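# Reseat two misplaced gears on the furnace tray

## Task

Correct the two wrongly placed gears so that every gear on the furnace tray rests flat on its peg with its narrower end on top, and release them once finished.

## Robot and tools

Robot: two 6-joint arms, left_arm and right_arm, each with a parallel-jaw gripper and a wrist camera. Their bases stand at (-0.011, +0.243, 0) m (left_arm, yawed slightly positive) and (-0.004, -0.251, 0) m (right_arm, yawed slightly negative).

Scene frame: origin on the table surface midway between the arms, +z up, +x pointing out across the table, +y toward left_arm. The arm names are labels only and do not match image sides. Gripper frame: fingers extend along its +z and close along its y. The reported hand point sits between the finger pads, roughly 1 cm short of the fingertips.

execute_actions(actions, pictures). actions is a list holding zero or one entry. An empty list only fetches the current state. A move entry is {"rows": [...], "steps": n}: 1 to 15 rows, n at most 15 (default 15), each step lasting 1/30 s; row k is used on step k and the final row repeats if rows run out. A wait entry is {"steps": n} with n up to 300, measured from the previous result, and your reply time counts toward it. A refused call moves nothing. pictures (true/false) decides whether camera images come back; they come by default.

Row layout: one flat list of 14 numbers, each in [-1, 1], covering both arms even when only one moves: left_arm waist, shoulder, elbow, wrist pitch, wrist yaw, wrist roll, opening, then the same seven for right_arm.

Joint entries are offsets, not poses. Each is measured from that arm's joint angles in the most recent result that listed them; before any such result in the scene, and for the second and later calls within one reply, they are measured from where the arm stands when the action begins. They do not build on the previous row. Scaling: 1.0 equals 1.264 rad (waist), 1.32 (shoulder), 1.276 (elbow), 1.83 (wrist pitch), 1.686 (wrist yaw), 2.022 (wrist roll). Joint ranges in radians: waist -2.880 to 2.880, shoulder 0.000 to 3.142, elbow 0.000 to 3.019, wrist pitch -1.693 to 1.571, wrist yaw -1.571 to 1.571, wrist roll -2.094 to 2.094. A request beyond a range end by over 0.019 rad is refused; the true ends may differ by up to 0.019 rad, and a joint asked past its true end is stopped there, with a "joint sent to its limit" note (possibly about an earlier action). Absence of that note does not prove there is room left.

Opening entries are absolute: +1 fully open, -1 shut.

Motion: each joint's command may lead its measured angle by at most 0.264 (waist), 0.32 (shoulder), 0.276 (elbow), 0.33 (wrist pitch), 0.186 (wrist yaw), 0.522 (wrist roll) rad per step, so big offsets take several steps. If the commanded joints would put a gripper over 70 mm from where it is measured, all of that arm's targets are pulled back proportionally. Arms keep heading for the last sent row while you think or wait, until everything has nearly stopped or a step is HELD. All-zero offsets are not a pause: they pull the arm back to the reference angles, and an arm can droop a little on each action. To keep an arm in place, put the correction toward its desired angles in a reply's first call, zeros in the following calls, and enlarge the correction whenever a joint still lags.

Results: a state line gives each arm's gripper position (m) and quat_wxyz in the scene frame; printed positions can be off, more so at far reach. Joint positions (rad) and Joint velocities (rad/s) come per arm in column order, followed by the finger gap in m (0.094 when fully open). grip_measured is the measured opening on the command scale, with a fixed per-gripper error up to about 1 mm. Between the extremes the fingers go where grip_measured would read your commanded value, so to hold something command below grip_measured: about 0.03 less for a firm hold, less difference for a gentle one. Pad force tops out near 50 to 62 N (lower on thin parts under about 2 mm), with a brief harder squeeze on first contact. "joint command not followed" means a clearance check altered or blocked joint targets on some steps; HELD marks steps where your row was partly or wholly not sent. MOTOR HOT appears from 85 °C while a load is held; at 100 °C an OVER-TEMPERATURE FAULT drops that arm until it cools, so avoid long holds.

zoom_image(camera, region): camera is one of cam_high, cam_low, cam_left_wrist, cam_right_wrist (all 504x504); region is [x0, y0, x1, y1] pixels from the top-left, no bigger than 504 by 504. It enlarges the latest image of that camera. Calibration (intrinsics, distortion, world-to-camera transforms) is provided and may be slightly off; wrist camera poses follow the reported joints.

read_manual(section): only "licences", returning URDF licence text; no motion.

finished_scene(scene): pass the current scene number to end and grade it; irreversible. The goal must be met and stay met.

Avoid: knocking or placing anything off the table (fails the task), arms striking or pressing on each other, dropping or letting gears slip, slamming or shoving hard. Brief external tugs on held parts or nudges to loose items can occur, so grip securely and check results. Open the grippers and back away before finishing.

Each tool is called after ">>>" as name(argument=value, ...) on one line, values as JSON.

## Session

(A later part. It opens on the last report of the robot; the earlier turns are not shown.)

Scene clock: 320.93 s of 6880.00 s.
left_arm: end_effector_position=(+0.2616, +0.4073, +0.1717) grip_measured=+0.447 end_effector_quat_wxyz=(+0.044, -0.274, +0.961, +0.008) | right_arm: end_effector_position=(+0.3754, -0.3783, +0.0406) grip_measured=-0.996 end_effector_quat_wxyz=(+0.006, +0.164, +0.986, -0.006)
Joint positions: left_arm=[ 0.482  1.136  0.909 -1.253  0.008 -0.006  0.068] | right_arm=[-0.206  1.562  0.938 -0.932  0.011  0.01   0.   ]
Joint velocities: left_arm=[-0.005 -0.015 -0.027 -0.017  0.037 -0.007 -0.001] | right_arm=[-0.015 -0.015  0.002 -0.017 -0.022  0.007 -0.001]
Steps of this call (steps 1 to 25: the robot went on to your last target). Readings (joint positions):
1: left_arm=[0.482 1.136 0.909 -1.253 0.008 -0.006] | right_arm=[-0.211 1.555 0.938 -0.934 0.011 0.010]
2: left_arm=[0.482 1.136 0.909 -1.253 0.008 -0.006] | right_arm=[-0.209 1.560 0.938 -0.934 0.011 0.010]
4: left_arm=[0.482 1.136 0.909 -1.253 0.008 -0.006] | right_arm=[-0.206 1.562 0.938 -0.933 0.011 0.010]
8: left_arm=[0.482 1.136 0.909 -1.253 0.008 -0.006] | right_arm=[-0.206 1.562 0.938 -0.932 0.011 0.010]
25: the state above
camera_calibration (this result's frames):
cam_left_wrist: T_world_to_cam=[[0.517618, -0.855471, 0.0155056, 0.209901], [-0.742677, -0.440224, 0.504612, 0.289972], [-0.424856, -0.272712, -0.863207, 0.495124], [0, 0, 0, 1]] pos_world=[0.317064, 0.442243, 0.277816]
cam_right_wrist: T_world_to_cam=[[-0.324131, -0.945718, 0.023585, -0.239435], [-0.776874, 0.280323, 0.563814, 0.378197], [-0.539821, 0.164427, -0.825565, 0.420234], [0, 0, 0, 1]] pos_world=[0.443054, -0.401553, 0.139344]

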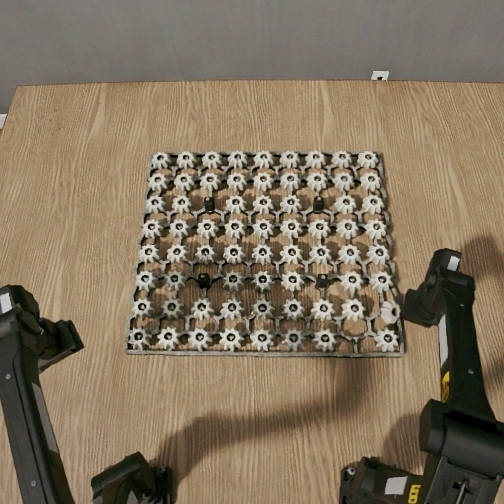

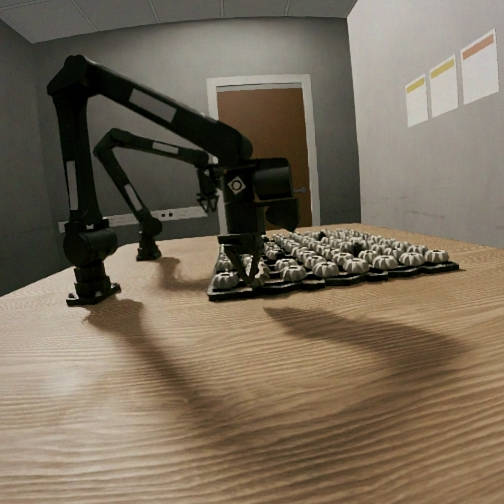

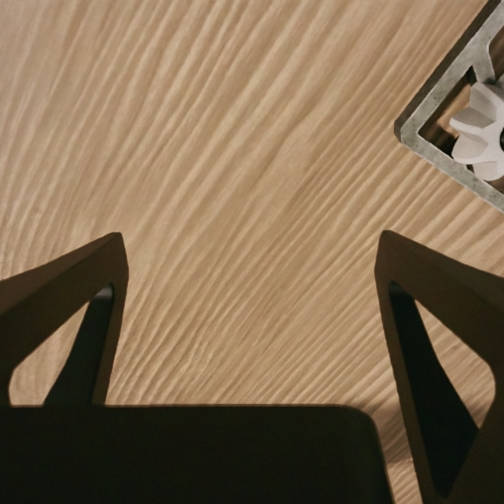

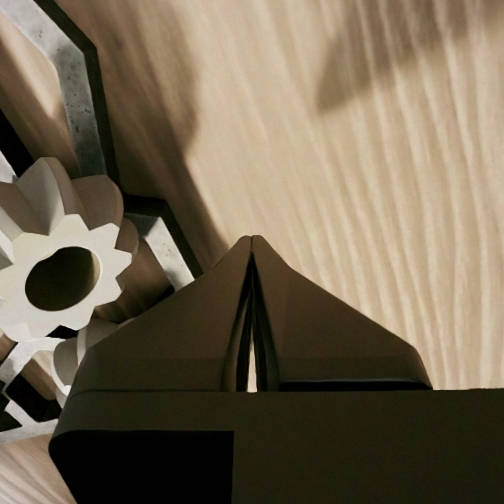

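>>> execute_actions(actions=[])

Scene clock: 337.17 s of 6880.00 s.
left_arm: end_effector_position=(+0.2616, +0.4073, +0.1717) grip_measured=+0.447 end_effector_quat_wxyz=(+0.044, -0.274, +0.961, +0.008) | right_arm: end_effector_position=(+0.3754, -0.3783, +0.0406) grip_measured=-0.996 end_effector_quat_wxyz=(+0.006, +0.164, +0.986, -0.006)
Joint positions: left_arm=[ 0.482  1.136  0.909 -1.253  0.008 -0.006  0.068] | right_arm=[-0.206  1.562  0.938 -0.932  0.011  0.01   0.   ]
Joint velocities: left_arm=[-0.005 -0.015 -0.007  0.012  0.007 -0.007 -0.   ] | right_arm=[ 0.005 -0.005  0.007 -0.017 -0.022  0.007  0.   ]
Steps of this call (steps 1 to 15: the robot went on to your last target; steps 16 to 90: nothing new was sent; then 13.23 s passed at rest). Readings (joint positions):
1: left_arm=[0.482 1.136 0.909 -1.253 0.008 -0.006] | right_arm=[-0.206 1.562 0.938 -0.932 0.011 0.010]
2: left_arm=[0.482 1.136 0.909 -1.253 0.008 -0.006] | right_arm=[-0.206 1.562 0.938 -0.932 0.011 0.010]
4: left_arm=[0.482 1.136 0.909 -1.253 0.008 -0.006] | right_arm=[-0.206 1.562 0.938 -0.932 0.011 0.010]
8: left_arm=[0.482 1.136 0.909 -1.253 0.008 -0.006] | right_arm=[-0.206 1.562 0.938 -0.932 0.011 0.010]
90: the state above
All arms were judged still, so your last target was given up. Only a new action makes them travel on or press farther. Fingers that are still opening or closing keep moving.
camera_calibration (this result's frames):
cam_left_wrist: T_world_to_cam=[[0.517618, -0.855471, 0.0155056, 0.209901], [-0.742677, -0.440224, 0.504612, 0.289972], [-0.424856, -0.272712, -0.863207, 0.495124], [0, 0, 0, 1]] pos_world=[0.317064, 0.442243, 0.277816]
cam_right_wrist: T_world_to_cam=[[-0.324131, -0.945718, 0.023585, -0.239435], [-0.776874, 0.280323, 0.563814, 0.378197], [-0.539821, 0.164427, -0.825565, 0.420234], [0, 0, 0, 1]] pos_world=[0.443054, -0.401553, 0.139344]

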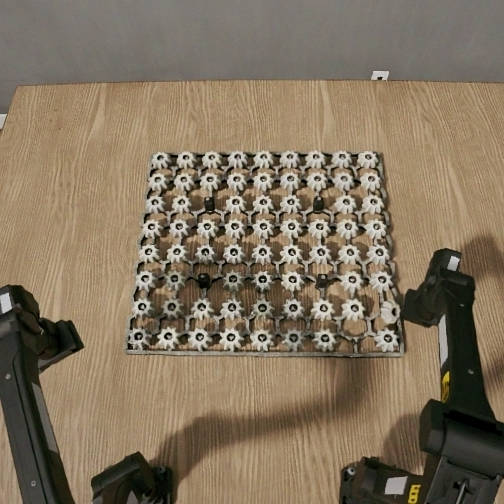

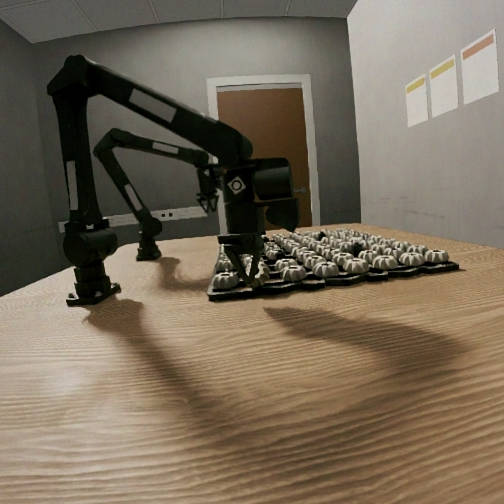

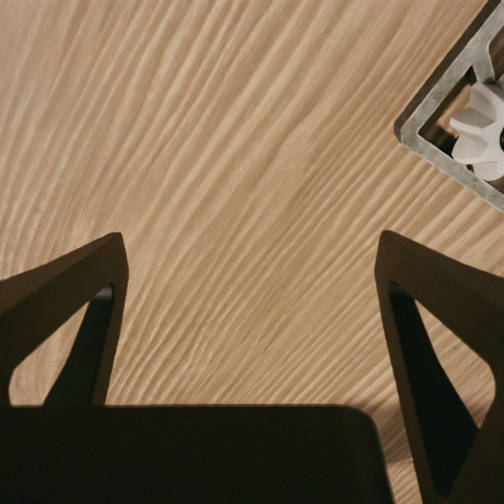

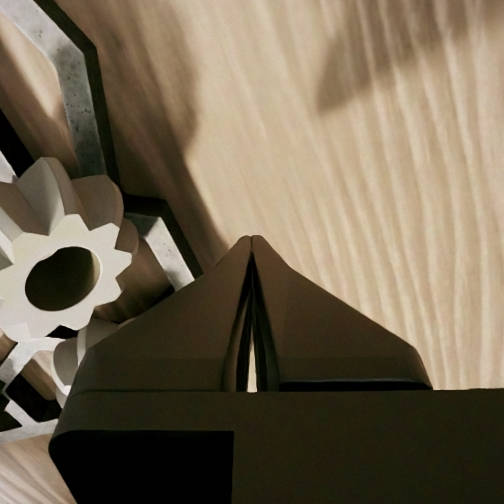

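>>> execute_actions(actions=[{"rows":[[0,0,0,0,0,0,0.45,-0.03,0,0,0,0,0,-1]],"steps":15}])

Scene clock: 340.77 s of 6880.00 s.
left_arm: end_effector_position=(+0.2616, +0.4073, +0.1717) grip_measured=+0.447 end_effector_quat_wxyz=(+0.044, -0.274, +0.961, +0.008) | right_arm: end_effector_position=(+0.3705, -0.3920, +0.0406) grip_measured=-0.996 end_effector_quat_wxyz=(+0.006, +0.182, +0.983, -0.006)
Joint positions: left_arm=[ 0.482  1.136  0.909 -1.253  0.008 -0.006  0.068] | right_arm=[-0.243  1.562  0.938 -0.932  0.01   0.01   0.   ]
Joint velocities: left_arm=[-0.005 -0.005 -0.017 -0.002 -0.037 -0.007 -0.   ] | right_arm=[-0.015  0.015 -0.002  0.007 -0.037 -0.007 -0.001]
Steps of this call (steps 1 to 90: nothing new was sent; then 0.10 s passed at rest; steps 91 to 105: all 15 steps of this action). Readings (joint positions):
91: left_arm=[0.482 1.136 0.909 -1.253 0.008 -0.006] | right_arm=[-0.208 1.562 0.938 -0.932 0.011 0.010]
92: left_arm=[0.482 1.136 0.909 -1.253 0.008 -0.006] | right_arm=[-0.212 1.562 0.938 -0.932 0.010 0.010]
94: left_arm=[0.482 1.136 0.909 -1.253 0.008 -0.006] | right_arm=[-0.226 1.562 0.938 -0.932 0.010 0.010]
98: left_arm=[0.482 1.136 0.909 -1.253 0.008 -0.006] | right_arm=[-0.243 1.562 0.938 -0.932 0.010 0.010]
105: the state above
camera_calibration (this result's frames):
cam_left_wrist: T_world_to_cam=[[0.517618, -0.855471, 0.0155056, 0.209901], [-0.742677, -0.440224, 0.504612, 0.289972], [-0.424856, -0.272712, -0.863207, 0.495124], [0, 0, 0, 1]] pos_world=[0.317064, 0.442243, 0.277816]
cam_right_wrist: T_world_to_cam=[[-0.358538, -0.933227, 0.0232037, -0.236348], [-0.766166, 0.308373, 0.563823, 0.385264], [-0.53333, 0.184374, -0.82557, 0.425258], [0, 0, 0, 1]] pos_world=[0.437239, -0.417777, 0.139343]

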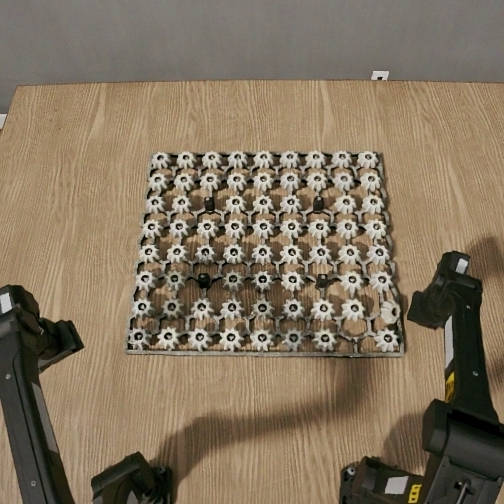

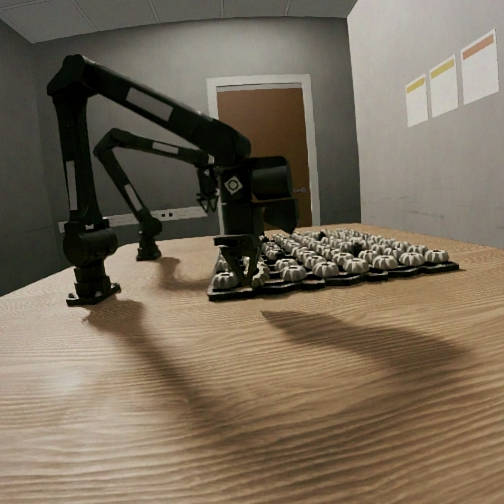

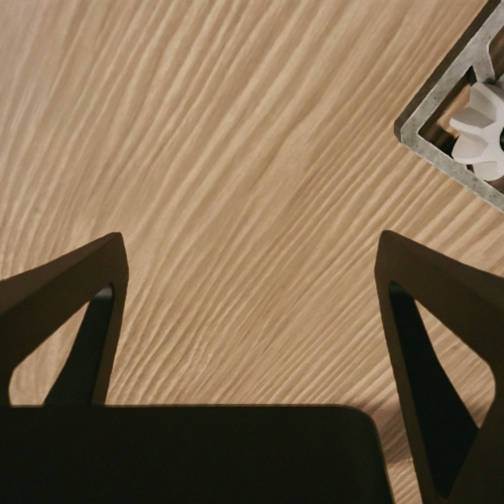

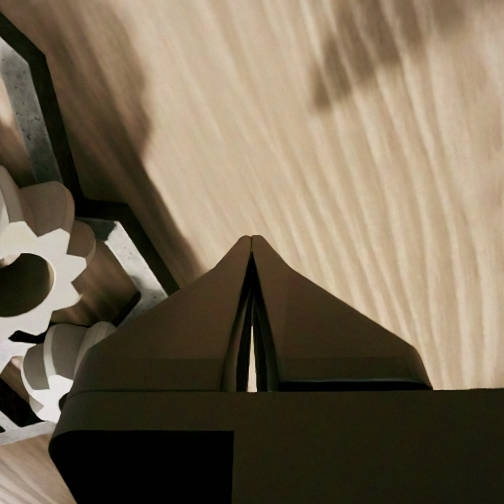

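>>> zoom_image(camera="cam_high", region=[330, 260, 450, 360])

>>> zoom_image(camera="cam_low", region=[200, 230, 320, 310])

Region (330, 260, 450, 360) of cam_high's 504x504 image, scaled by 4.200, with more detail than that image has.

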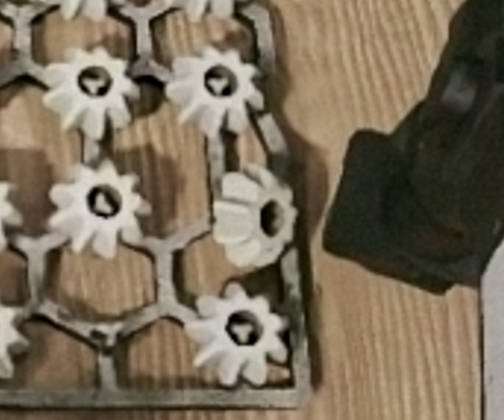

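Region (200, 230, 320, 310) of cam_low's 504x504 image, scaled by 4.200, with more detail than that image has.

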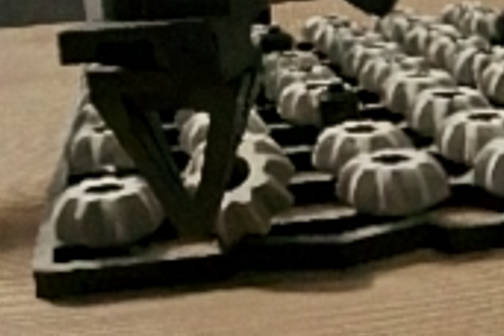

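>>> execute_actions(actions=[{"rows":[[0,0,0,0,0,0,0.45,0,0.02,0.007,0,0,0,-1],[0,0,0,0,0,0,0.45,0.02,0.02,0.007,0,0,0,-1],[0,0,0,0,0,0,0.45,0.04,0.02,0.007,0,0,0,-1],[0,0,0,0,0,0,0.45,0.05,0.02,0.007,0,0,0,-1],[0,0,0,0,0,0,0.45,0.06,0.02,0.007,0,0,0,-1],[0,0,0,0,0,0,0.45,0.07,0.02,0.007,0,0,0,-1],[0,0,0,0,0,0,0.45,0.08,0.02,0.007,0,0,0,-1],[0,0,0,0,0,0,0.45,0.09,0.02,0.007,0,0,0,-1],[0,0,0,0,0,0,0.45,0.1,0.02,0.007,0,0,0,-1]],"steps":15}])

Scene clock: 351.80 s of 6880.00 s.
left_arm: end_effector_position=(+0.2616, +0.4073, +0.1717) grip_measured=+0.447 end_effector_quat_wxyz=(+0.044, -0.274, +0.961, +0.008) | right_arm: end_effector_position=(+0.3847, -0.3426, +0.0370) grip_measured=-0.997 end_effector_quat_wxyz=(+0.001, +0.117, +0.993, -0.008)
Joint positions: left_arm=[ 0.482  1.136  0.909 -1.253  0.008 -0.006  0.068] | right_arm=[-0.112  1.572  0.938 -0.932  0.015  0.01   0.   ]
Joint velocities: left_arm=[-0.005 -0.005  0.012  0.012 -0.081  0.022 -0.001] | right_arm=[-0.005  0.005  0.007 -0.002  0.007 -0.037 -0.001]
Steps of this call (steps 1 to 15: the robot went on to your last target; steps 16 to 90: nothing new was sent; then 7.53 s passed at rest; steps 91 to 105: all 15 steps of this action). Readings (joint positions):
91: left_arm=[0.482 1.136 0.909 -1.253 0.008 -0.006] | right_arm=[-0.243 1.563 0.938 -0.932 0.010 0.010]
92: left_arm=[0.482 1.136 0.909 -1.253 0.008 -0.006] | right_arm=[-0.241 1.563 0.938 -0.932 0.010 0.010]
94: left_arm=[0.482 1.136 0.909 -1.253 0.008 -0.006] | right_arm=[-0.230 1.566 0.938 -0.932 0.011 0.010]
98: left_arm=[0.482 1.136 0.909 -1.253 0.008 -0.006] | right_arm=[-0.167 1.571 0.938 -0.932 0.011 0.010]
105: the state above
camera_calibration (this result's frames):
cam_left_wrist: T_world_to_cam=[[0.517618, -0.855471, 0.0155056, 0.209901], [-0.742677, -0.440224, 0.504612, 0.289972], [-0.424856, -0.272712, -0.863207, 0.495124], [0, 0, 0, 1]] pos_world=[0.317064, 0.442243, 0.277816]
cam_right_wrist: T_world_to_cam=[[-0.233489, -0.971949, 0.0282643, -0.246652], [-0.793936, 0.207346, 0.571554, 0.358726], [-0.561381, 0.111012, -0.820078, 0.406217], [0, 0, 0, 1]] pos_world=[0.455258, -0.359208, 0.13507]

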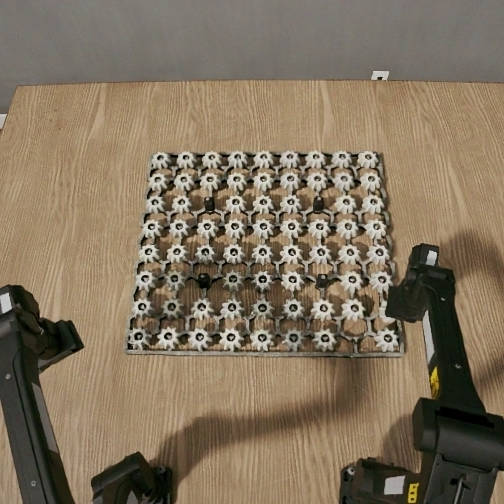

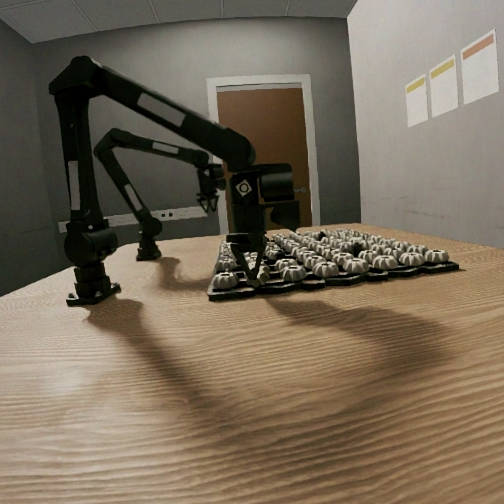

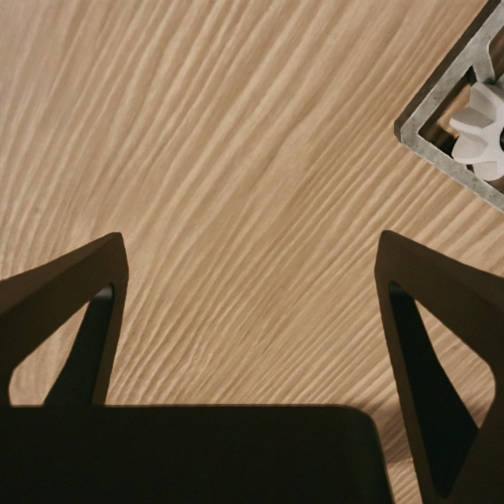

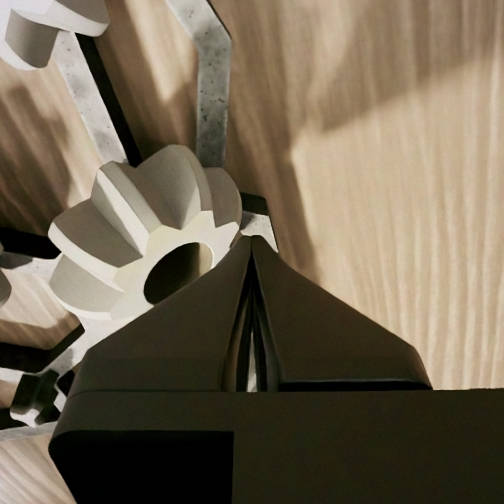

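Continue pushing.

>>> execute_actions(actions=[{"rows":[[0,0,0,0,0,0,0.45,0.015,0,0,0,0,0,-1],[0,0,0,0,0,0,0.45,0.03,0,0,0,0,0,-1],[0,0,0,0,0,0,0.45,0.04,0,0,0,0,0,-1],[0,0,0,0,0,0,0.45,0.05,0,0,0,0,0,-1]],"steps":15}])

Scene clock: 358.10 s of 6880.00 s.
left_arm: end_effector_position=(+0.2616, +0.4073, +0.1717) grip_measured=+0.447 end_effector_quat_wxyz=(+0.044, -0.274, +0.961, +0.008) | right_arm: end_effector_position=(+0.3873, -0.3274, +0.0383) grip_measured=-0.997 end_effector_quat_wxyz=(+0.000, +0.094, +0.995, -0.017)
Joint positions: left_arm=[ 0.482  1.136  0.909 -1.253  0.008 -0.006  0.068] | right_arm=[-0.065  1.569  0.938 -0.936  0.034  0.01   0.   ]
Joint velocities: left_arm=[ 0.005 -0.024 -0.032 -0.012  0.037 -0.037 -0.   ] | right_arm=[ 0.005 -0.005  0.002 -0.002 -0.022 -0.139 -0.   ]
Steps of this call (steps 1 to 15: the robot went on to your last target; steps 16 to 90: nothing new was sent; then 2.80 s passed at rest; steps 91 to 105: all 15 steps of this action). Readings (joint positions):
91: left_arm=[0.482 1.136 0.909 -1.253 0.008 -0.006] | right_arm=[-0.111 1.572 0.938 -0.932 0.015 0.010]
92: left_arm=[0.482 1.136 0.909 -1.253 0.008 -0.006] | right_arm=[-0.109 1.572 0.938 -0.932 0.018 0.010]
94: left_arm=[0.482 1.136 0.909 -1.253 0.008 -0.006] | right_arm=[-0.097 1.572 0.938 -0.932 0.021 0.010]
98: left_arm=[0.482 1.136 0.909 -1.253 0.008 -0.006] | right_arm=[-0.065 1.570 0.938 -0.936 0.035 0.010]
105: the state above
camera_calibration (this result's frames):
cam_left_wrist: T_world_to_cam=[[0.517618, -0.855471, 0.0155056, 0.209901], [-0.742677, -0.440224, 0.504612, 0.289972], [-0.424856, -0.272712, -0.863207, 0.495124], [0, 0, 0, 1]] pos_world=[0.317064, 0.442243, 0.277816]
cam_right_wrist: T_world_to_cam=[[-0.187565, -0.981111, 0.0473311, -0.252807], [-0.800413, 0.180595, 0.571598, 0.350735], [-0.569349, 0.0693275, -0.819168, 0.396434], [0, 0, 0, 1]] pos_world=[0.459024, -0.338857, 0.136232]

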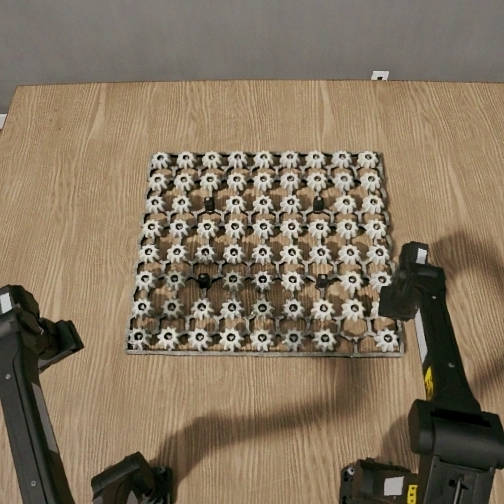

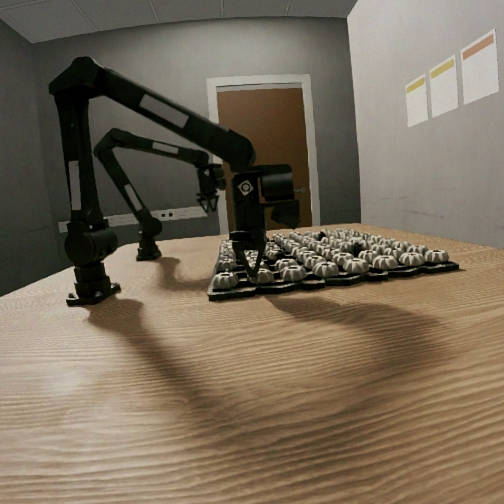

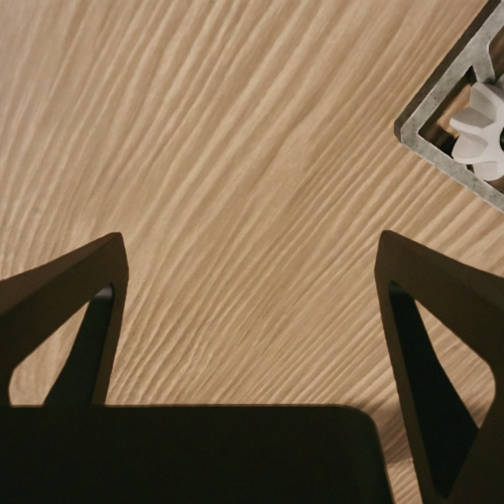

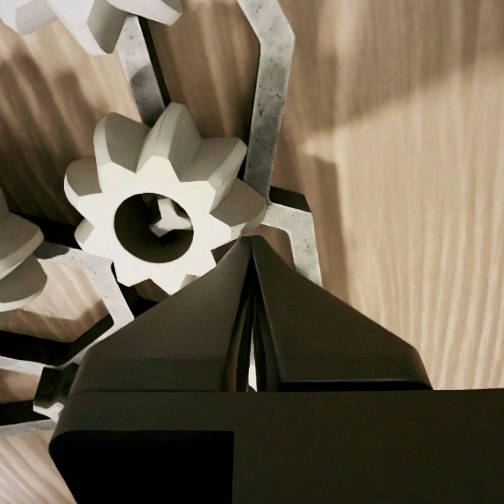

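It moved onto a lug. Back off and lift to inspect.

>>> execute_actions(actions=[{"rows":[[0,0,0,0,0,0,0.45,-0.02,0,0,0,0,0,-1],[0,0,0,0,0,0,0.45,-0.03,0,0.03,0,0,0,-1],[0,0,0,0,0,0,0.45,-0.03,-0.04,0.1,-0.1,0,0,-1]],"steps":15}])

>>> execute_actions(actions=[{"rows":[[0,0,0,0,0,0,0.45,-0.12,0,0,0,0,0,-1]],"steps":15}])

>>> zoom_image(camera="cam_high", region=[330, 260, 450, 360])

>>> zoom_image(camera="cam_low", region=[200, 230, 320, 310])

Scene clock: 363.80 s of 6880.00 s.
left_arm: end_effector_position=(+0.2616, +0.4073, +0.1717) grip_measured=+0.447 end_effector_quat_wxyz=(+0.044, -0.274, +0.961, +0.008) | right_arm: end_effector_position=(+0.3881, -0.3426, +0.0945) grip_measured=-0.997 end_effector_quat_wxyz=(-0.004, +0.112, +0.994, -0.017)
Joint positions: left_arm=[ 0.482  1.136  0.909 -1.253  0.008 -0.006  0.068] | right_arm=[-0.101  1.5    1.031 -1.107  0.035  0.01   0.   ]
Joint velocities: left_arm=[-0.005 -0.024  0.007  0.002 -0.051  0.007 -0.   ] | right_arm=[-0.005 -0.005 -0.012 -0.051 -0.007 -0.066 -0.   ]
Steps of this call (steps 1 to 15: the robot went on to your last target; steps 16 to 90: nothing new was sent; then 2.20 s passed at rest; steps 91 to 105: all 15 steps of this action). Readings (joint positions):
91: left_arm=[0.482 1.136 0.909 -1.253 0.008 -0.006] | right_arm=[-0.067 1.569 0.938 -0.936 0.036 0.010]
92: left_arm=[0.482 1.136 0.909 -1.253 0.008 -0.006] | right_arm=[-0.070 1.569 0.938 -0.936 0.036 0.010]
94: left_arm=[0.482 1.136 0.909 -1.253 0.008 -0.006] | right_arm=[-0.082 1.566 0.962 -1.023 0.035 0.010]
98: left_arm=[0.482 1.136 0.909 -1.253 0.008 -0.006] | right_arm=[-0.101 1.527 1.010 -1.099 0.035 0.010]
105: the state above
camera_calibration (this result's frames):
cam_left_wrist: T_world_to_cam=[[0.517618, -0.855471, 0.0155056, 0.209901], [-0.742677, -0.440224, 0.504612, 0.289972], [-0.424856, -0.272712, -0.863207, 0.495124], [0, 0, 0, 1]] pos_world=[0.317064, 0.442243, 0.277816]
cam_right_wrist: T_world_to_cam=[[-0.222549, -0.973711, 0.0485711, -0.254185], [-0.788057, 0.209, 0.579038, 0.326197], [-0.573967, 0.0905871, -0.813853, 0.452531], [0, 0, 0, 1]] pos_world=[0.460231, -0.356671, 0.191759]

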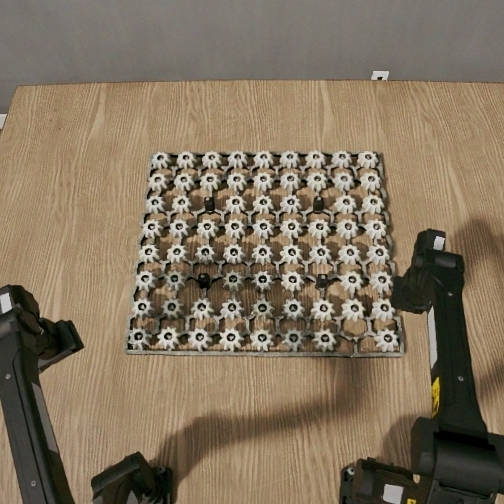

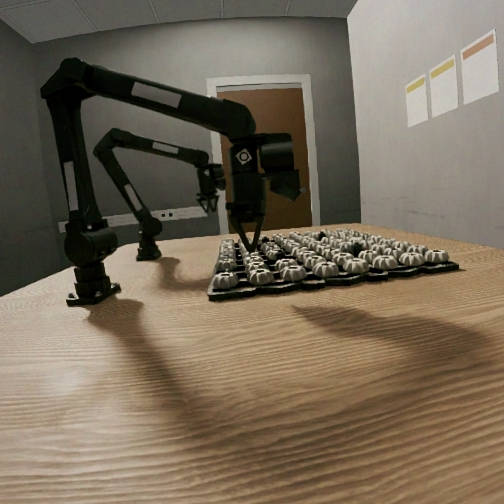

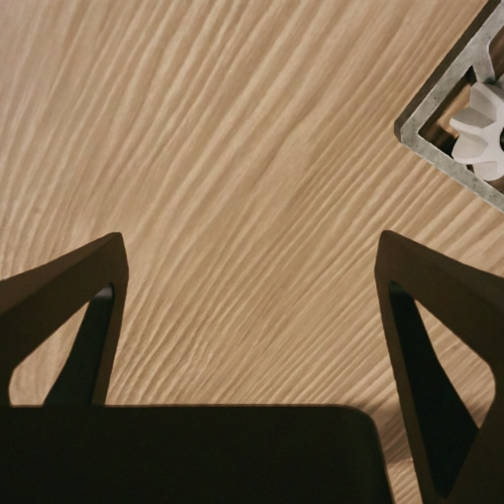

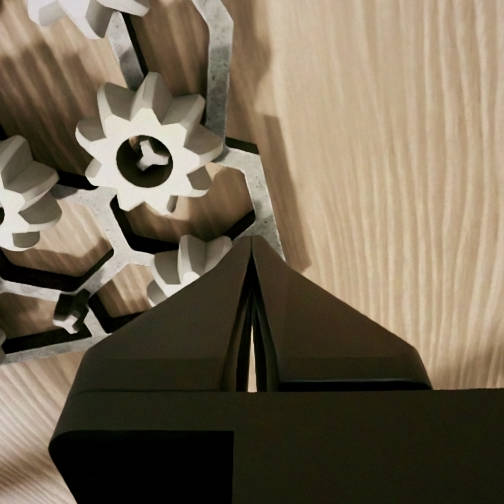

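Scene clock: 364.30 s of 6880.00 s.
left_arm: end_effector_position=(+0.2616, +0.4073, +0.1717) grip_measured=+0.447 end_effector_quat_wxyz=(+0.044, -0.274, +0.961, +0.008) | right_arm: end_effector_position=(+0.3688, -0.4028, +0.0945) grip_measured=-0.997 end_effector_quat_wxyz=(-0.006, +0.189, +0.982, -0.018)
Joint positions: left_arm=[ 0.482  1.136  0.909 -1.253  0.008 -0.006  0.068] | right_arm=[-0.257  1.5    1.031 -1.107  0.038  0.01   0.   ]
Joint velocities: left_arm=[-0.005 -0.015  0.002 -0.012  0.095 -0.022 -0.001] | right_arm=[ 0.054 -0.015  0.002 -0.017  0.007 -0.051 -0.001]
Steps of this call (steps 1 to 15: all 15 steps of this action). Readings (joint positions):
1: left_arm=[0.482 1.136 0.909 -1.253 0.008 -0.006] | right_arm=[-0.111 1.500 1.031 -1.107 0.031 0.010]
2: left_arm=[0.482 1.136 0.909 -1.253 0.008 -0.006] | right_arm=[-0.130 1.500 1.031 -1.107 0.029 0.010]
4: left_arm=[0.482 1.136 0.909 -1.253 0.008 -0.006] | right_arm=[-0.197 1.500 1.031 -1.107 0.032 0.010]
8: left_arm=[0.482 1.136 0.909 -1.253 0.008 -0.006] | right_arm=[-0.279 1.500 1.031 -1.107 0.038 0.010]
15: the state above
camera_calibration (this result's frames):
cam_left_wrist: T_world_to_cam=[[0.517618, -0.855471, 0.0155056, 0.209901], [-0.742677, -0.440224, 0.504612, 0.289972], [-0.424856, -0.272712, -0.863207, 0.495124], [0, 0, 0, 1]] pos_world=[0.317064, 0.442243, 0.277816]
cam_right_wrist: T_world_to_cam=[[-0.37108, -0.927207, 0.0508589, -0.243834], [-0.745319, 0.330061, 0.579275, 0.35652], [-0.553894, 0.177051, -0.813544, 0.474299], [0, 0, 0, 1]] pos_world=[0.43795, -0.427733, 0.191741]

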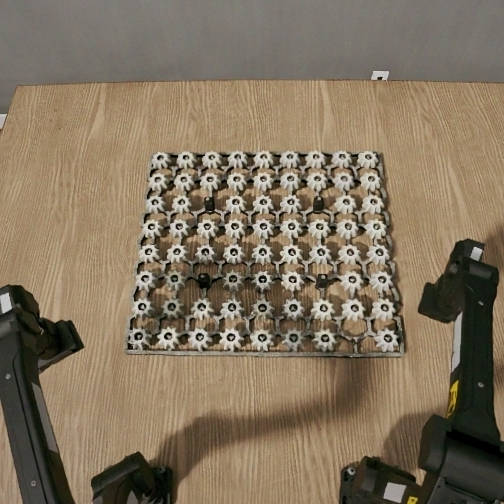

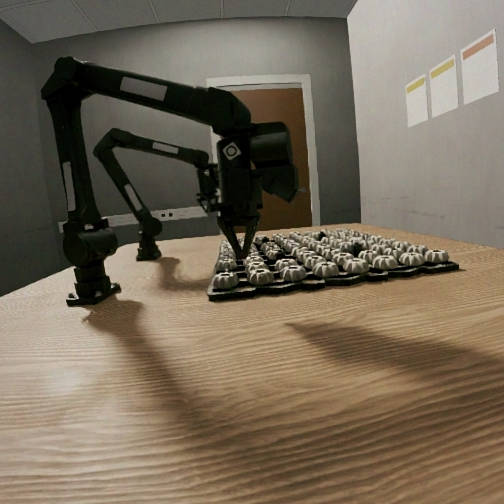

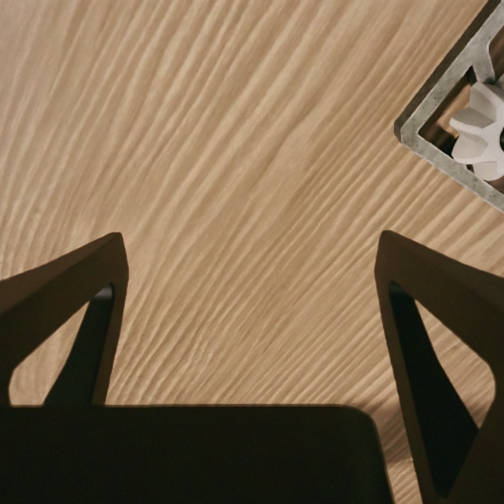

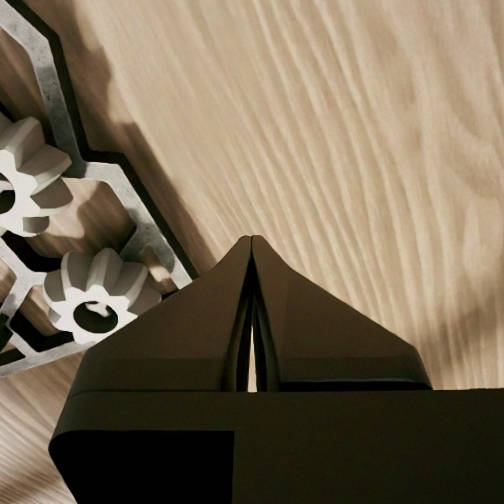

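Region (330, 260, 450, 360) of cam_high's 504x504 image, scaled by 4.200, with more detail than that image has.

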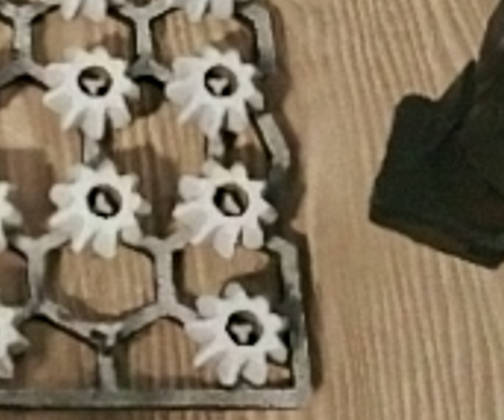

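Region (200, 230, 320, 310) of cam_low's 504x504 image, scaled by 4.200, with more detail than that image has.

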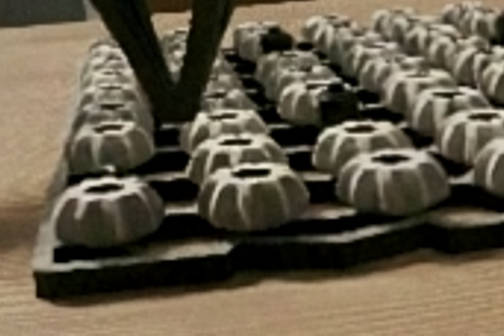

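Seated level.

>>> finished_scene(scene=2)

The scene is finished: the task was done.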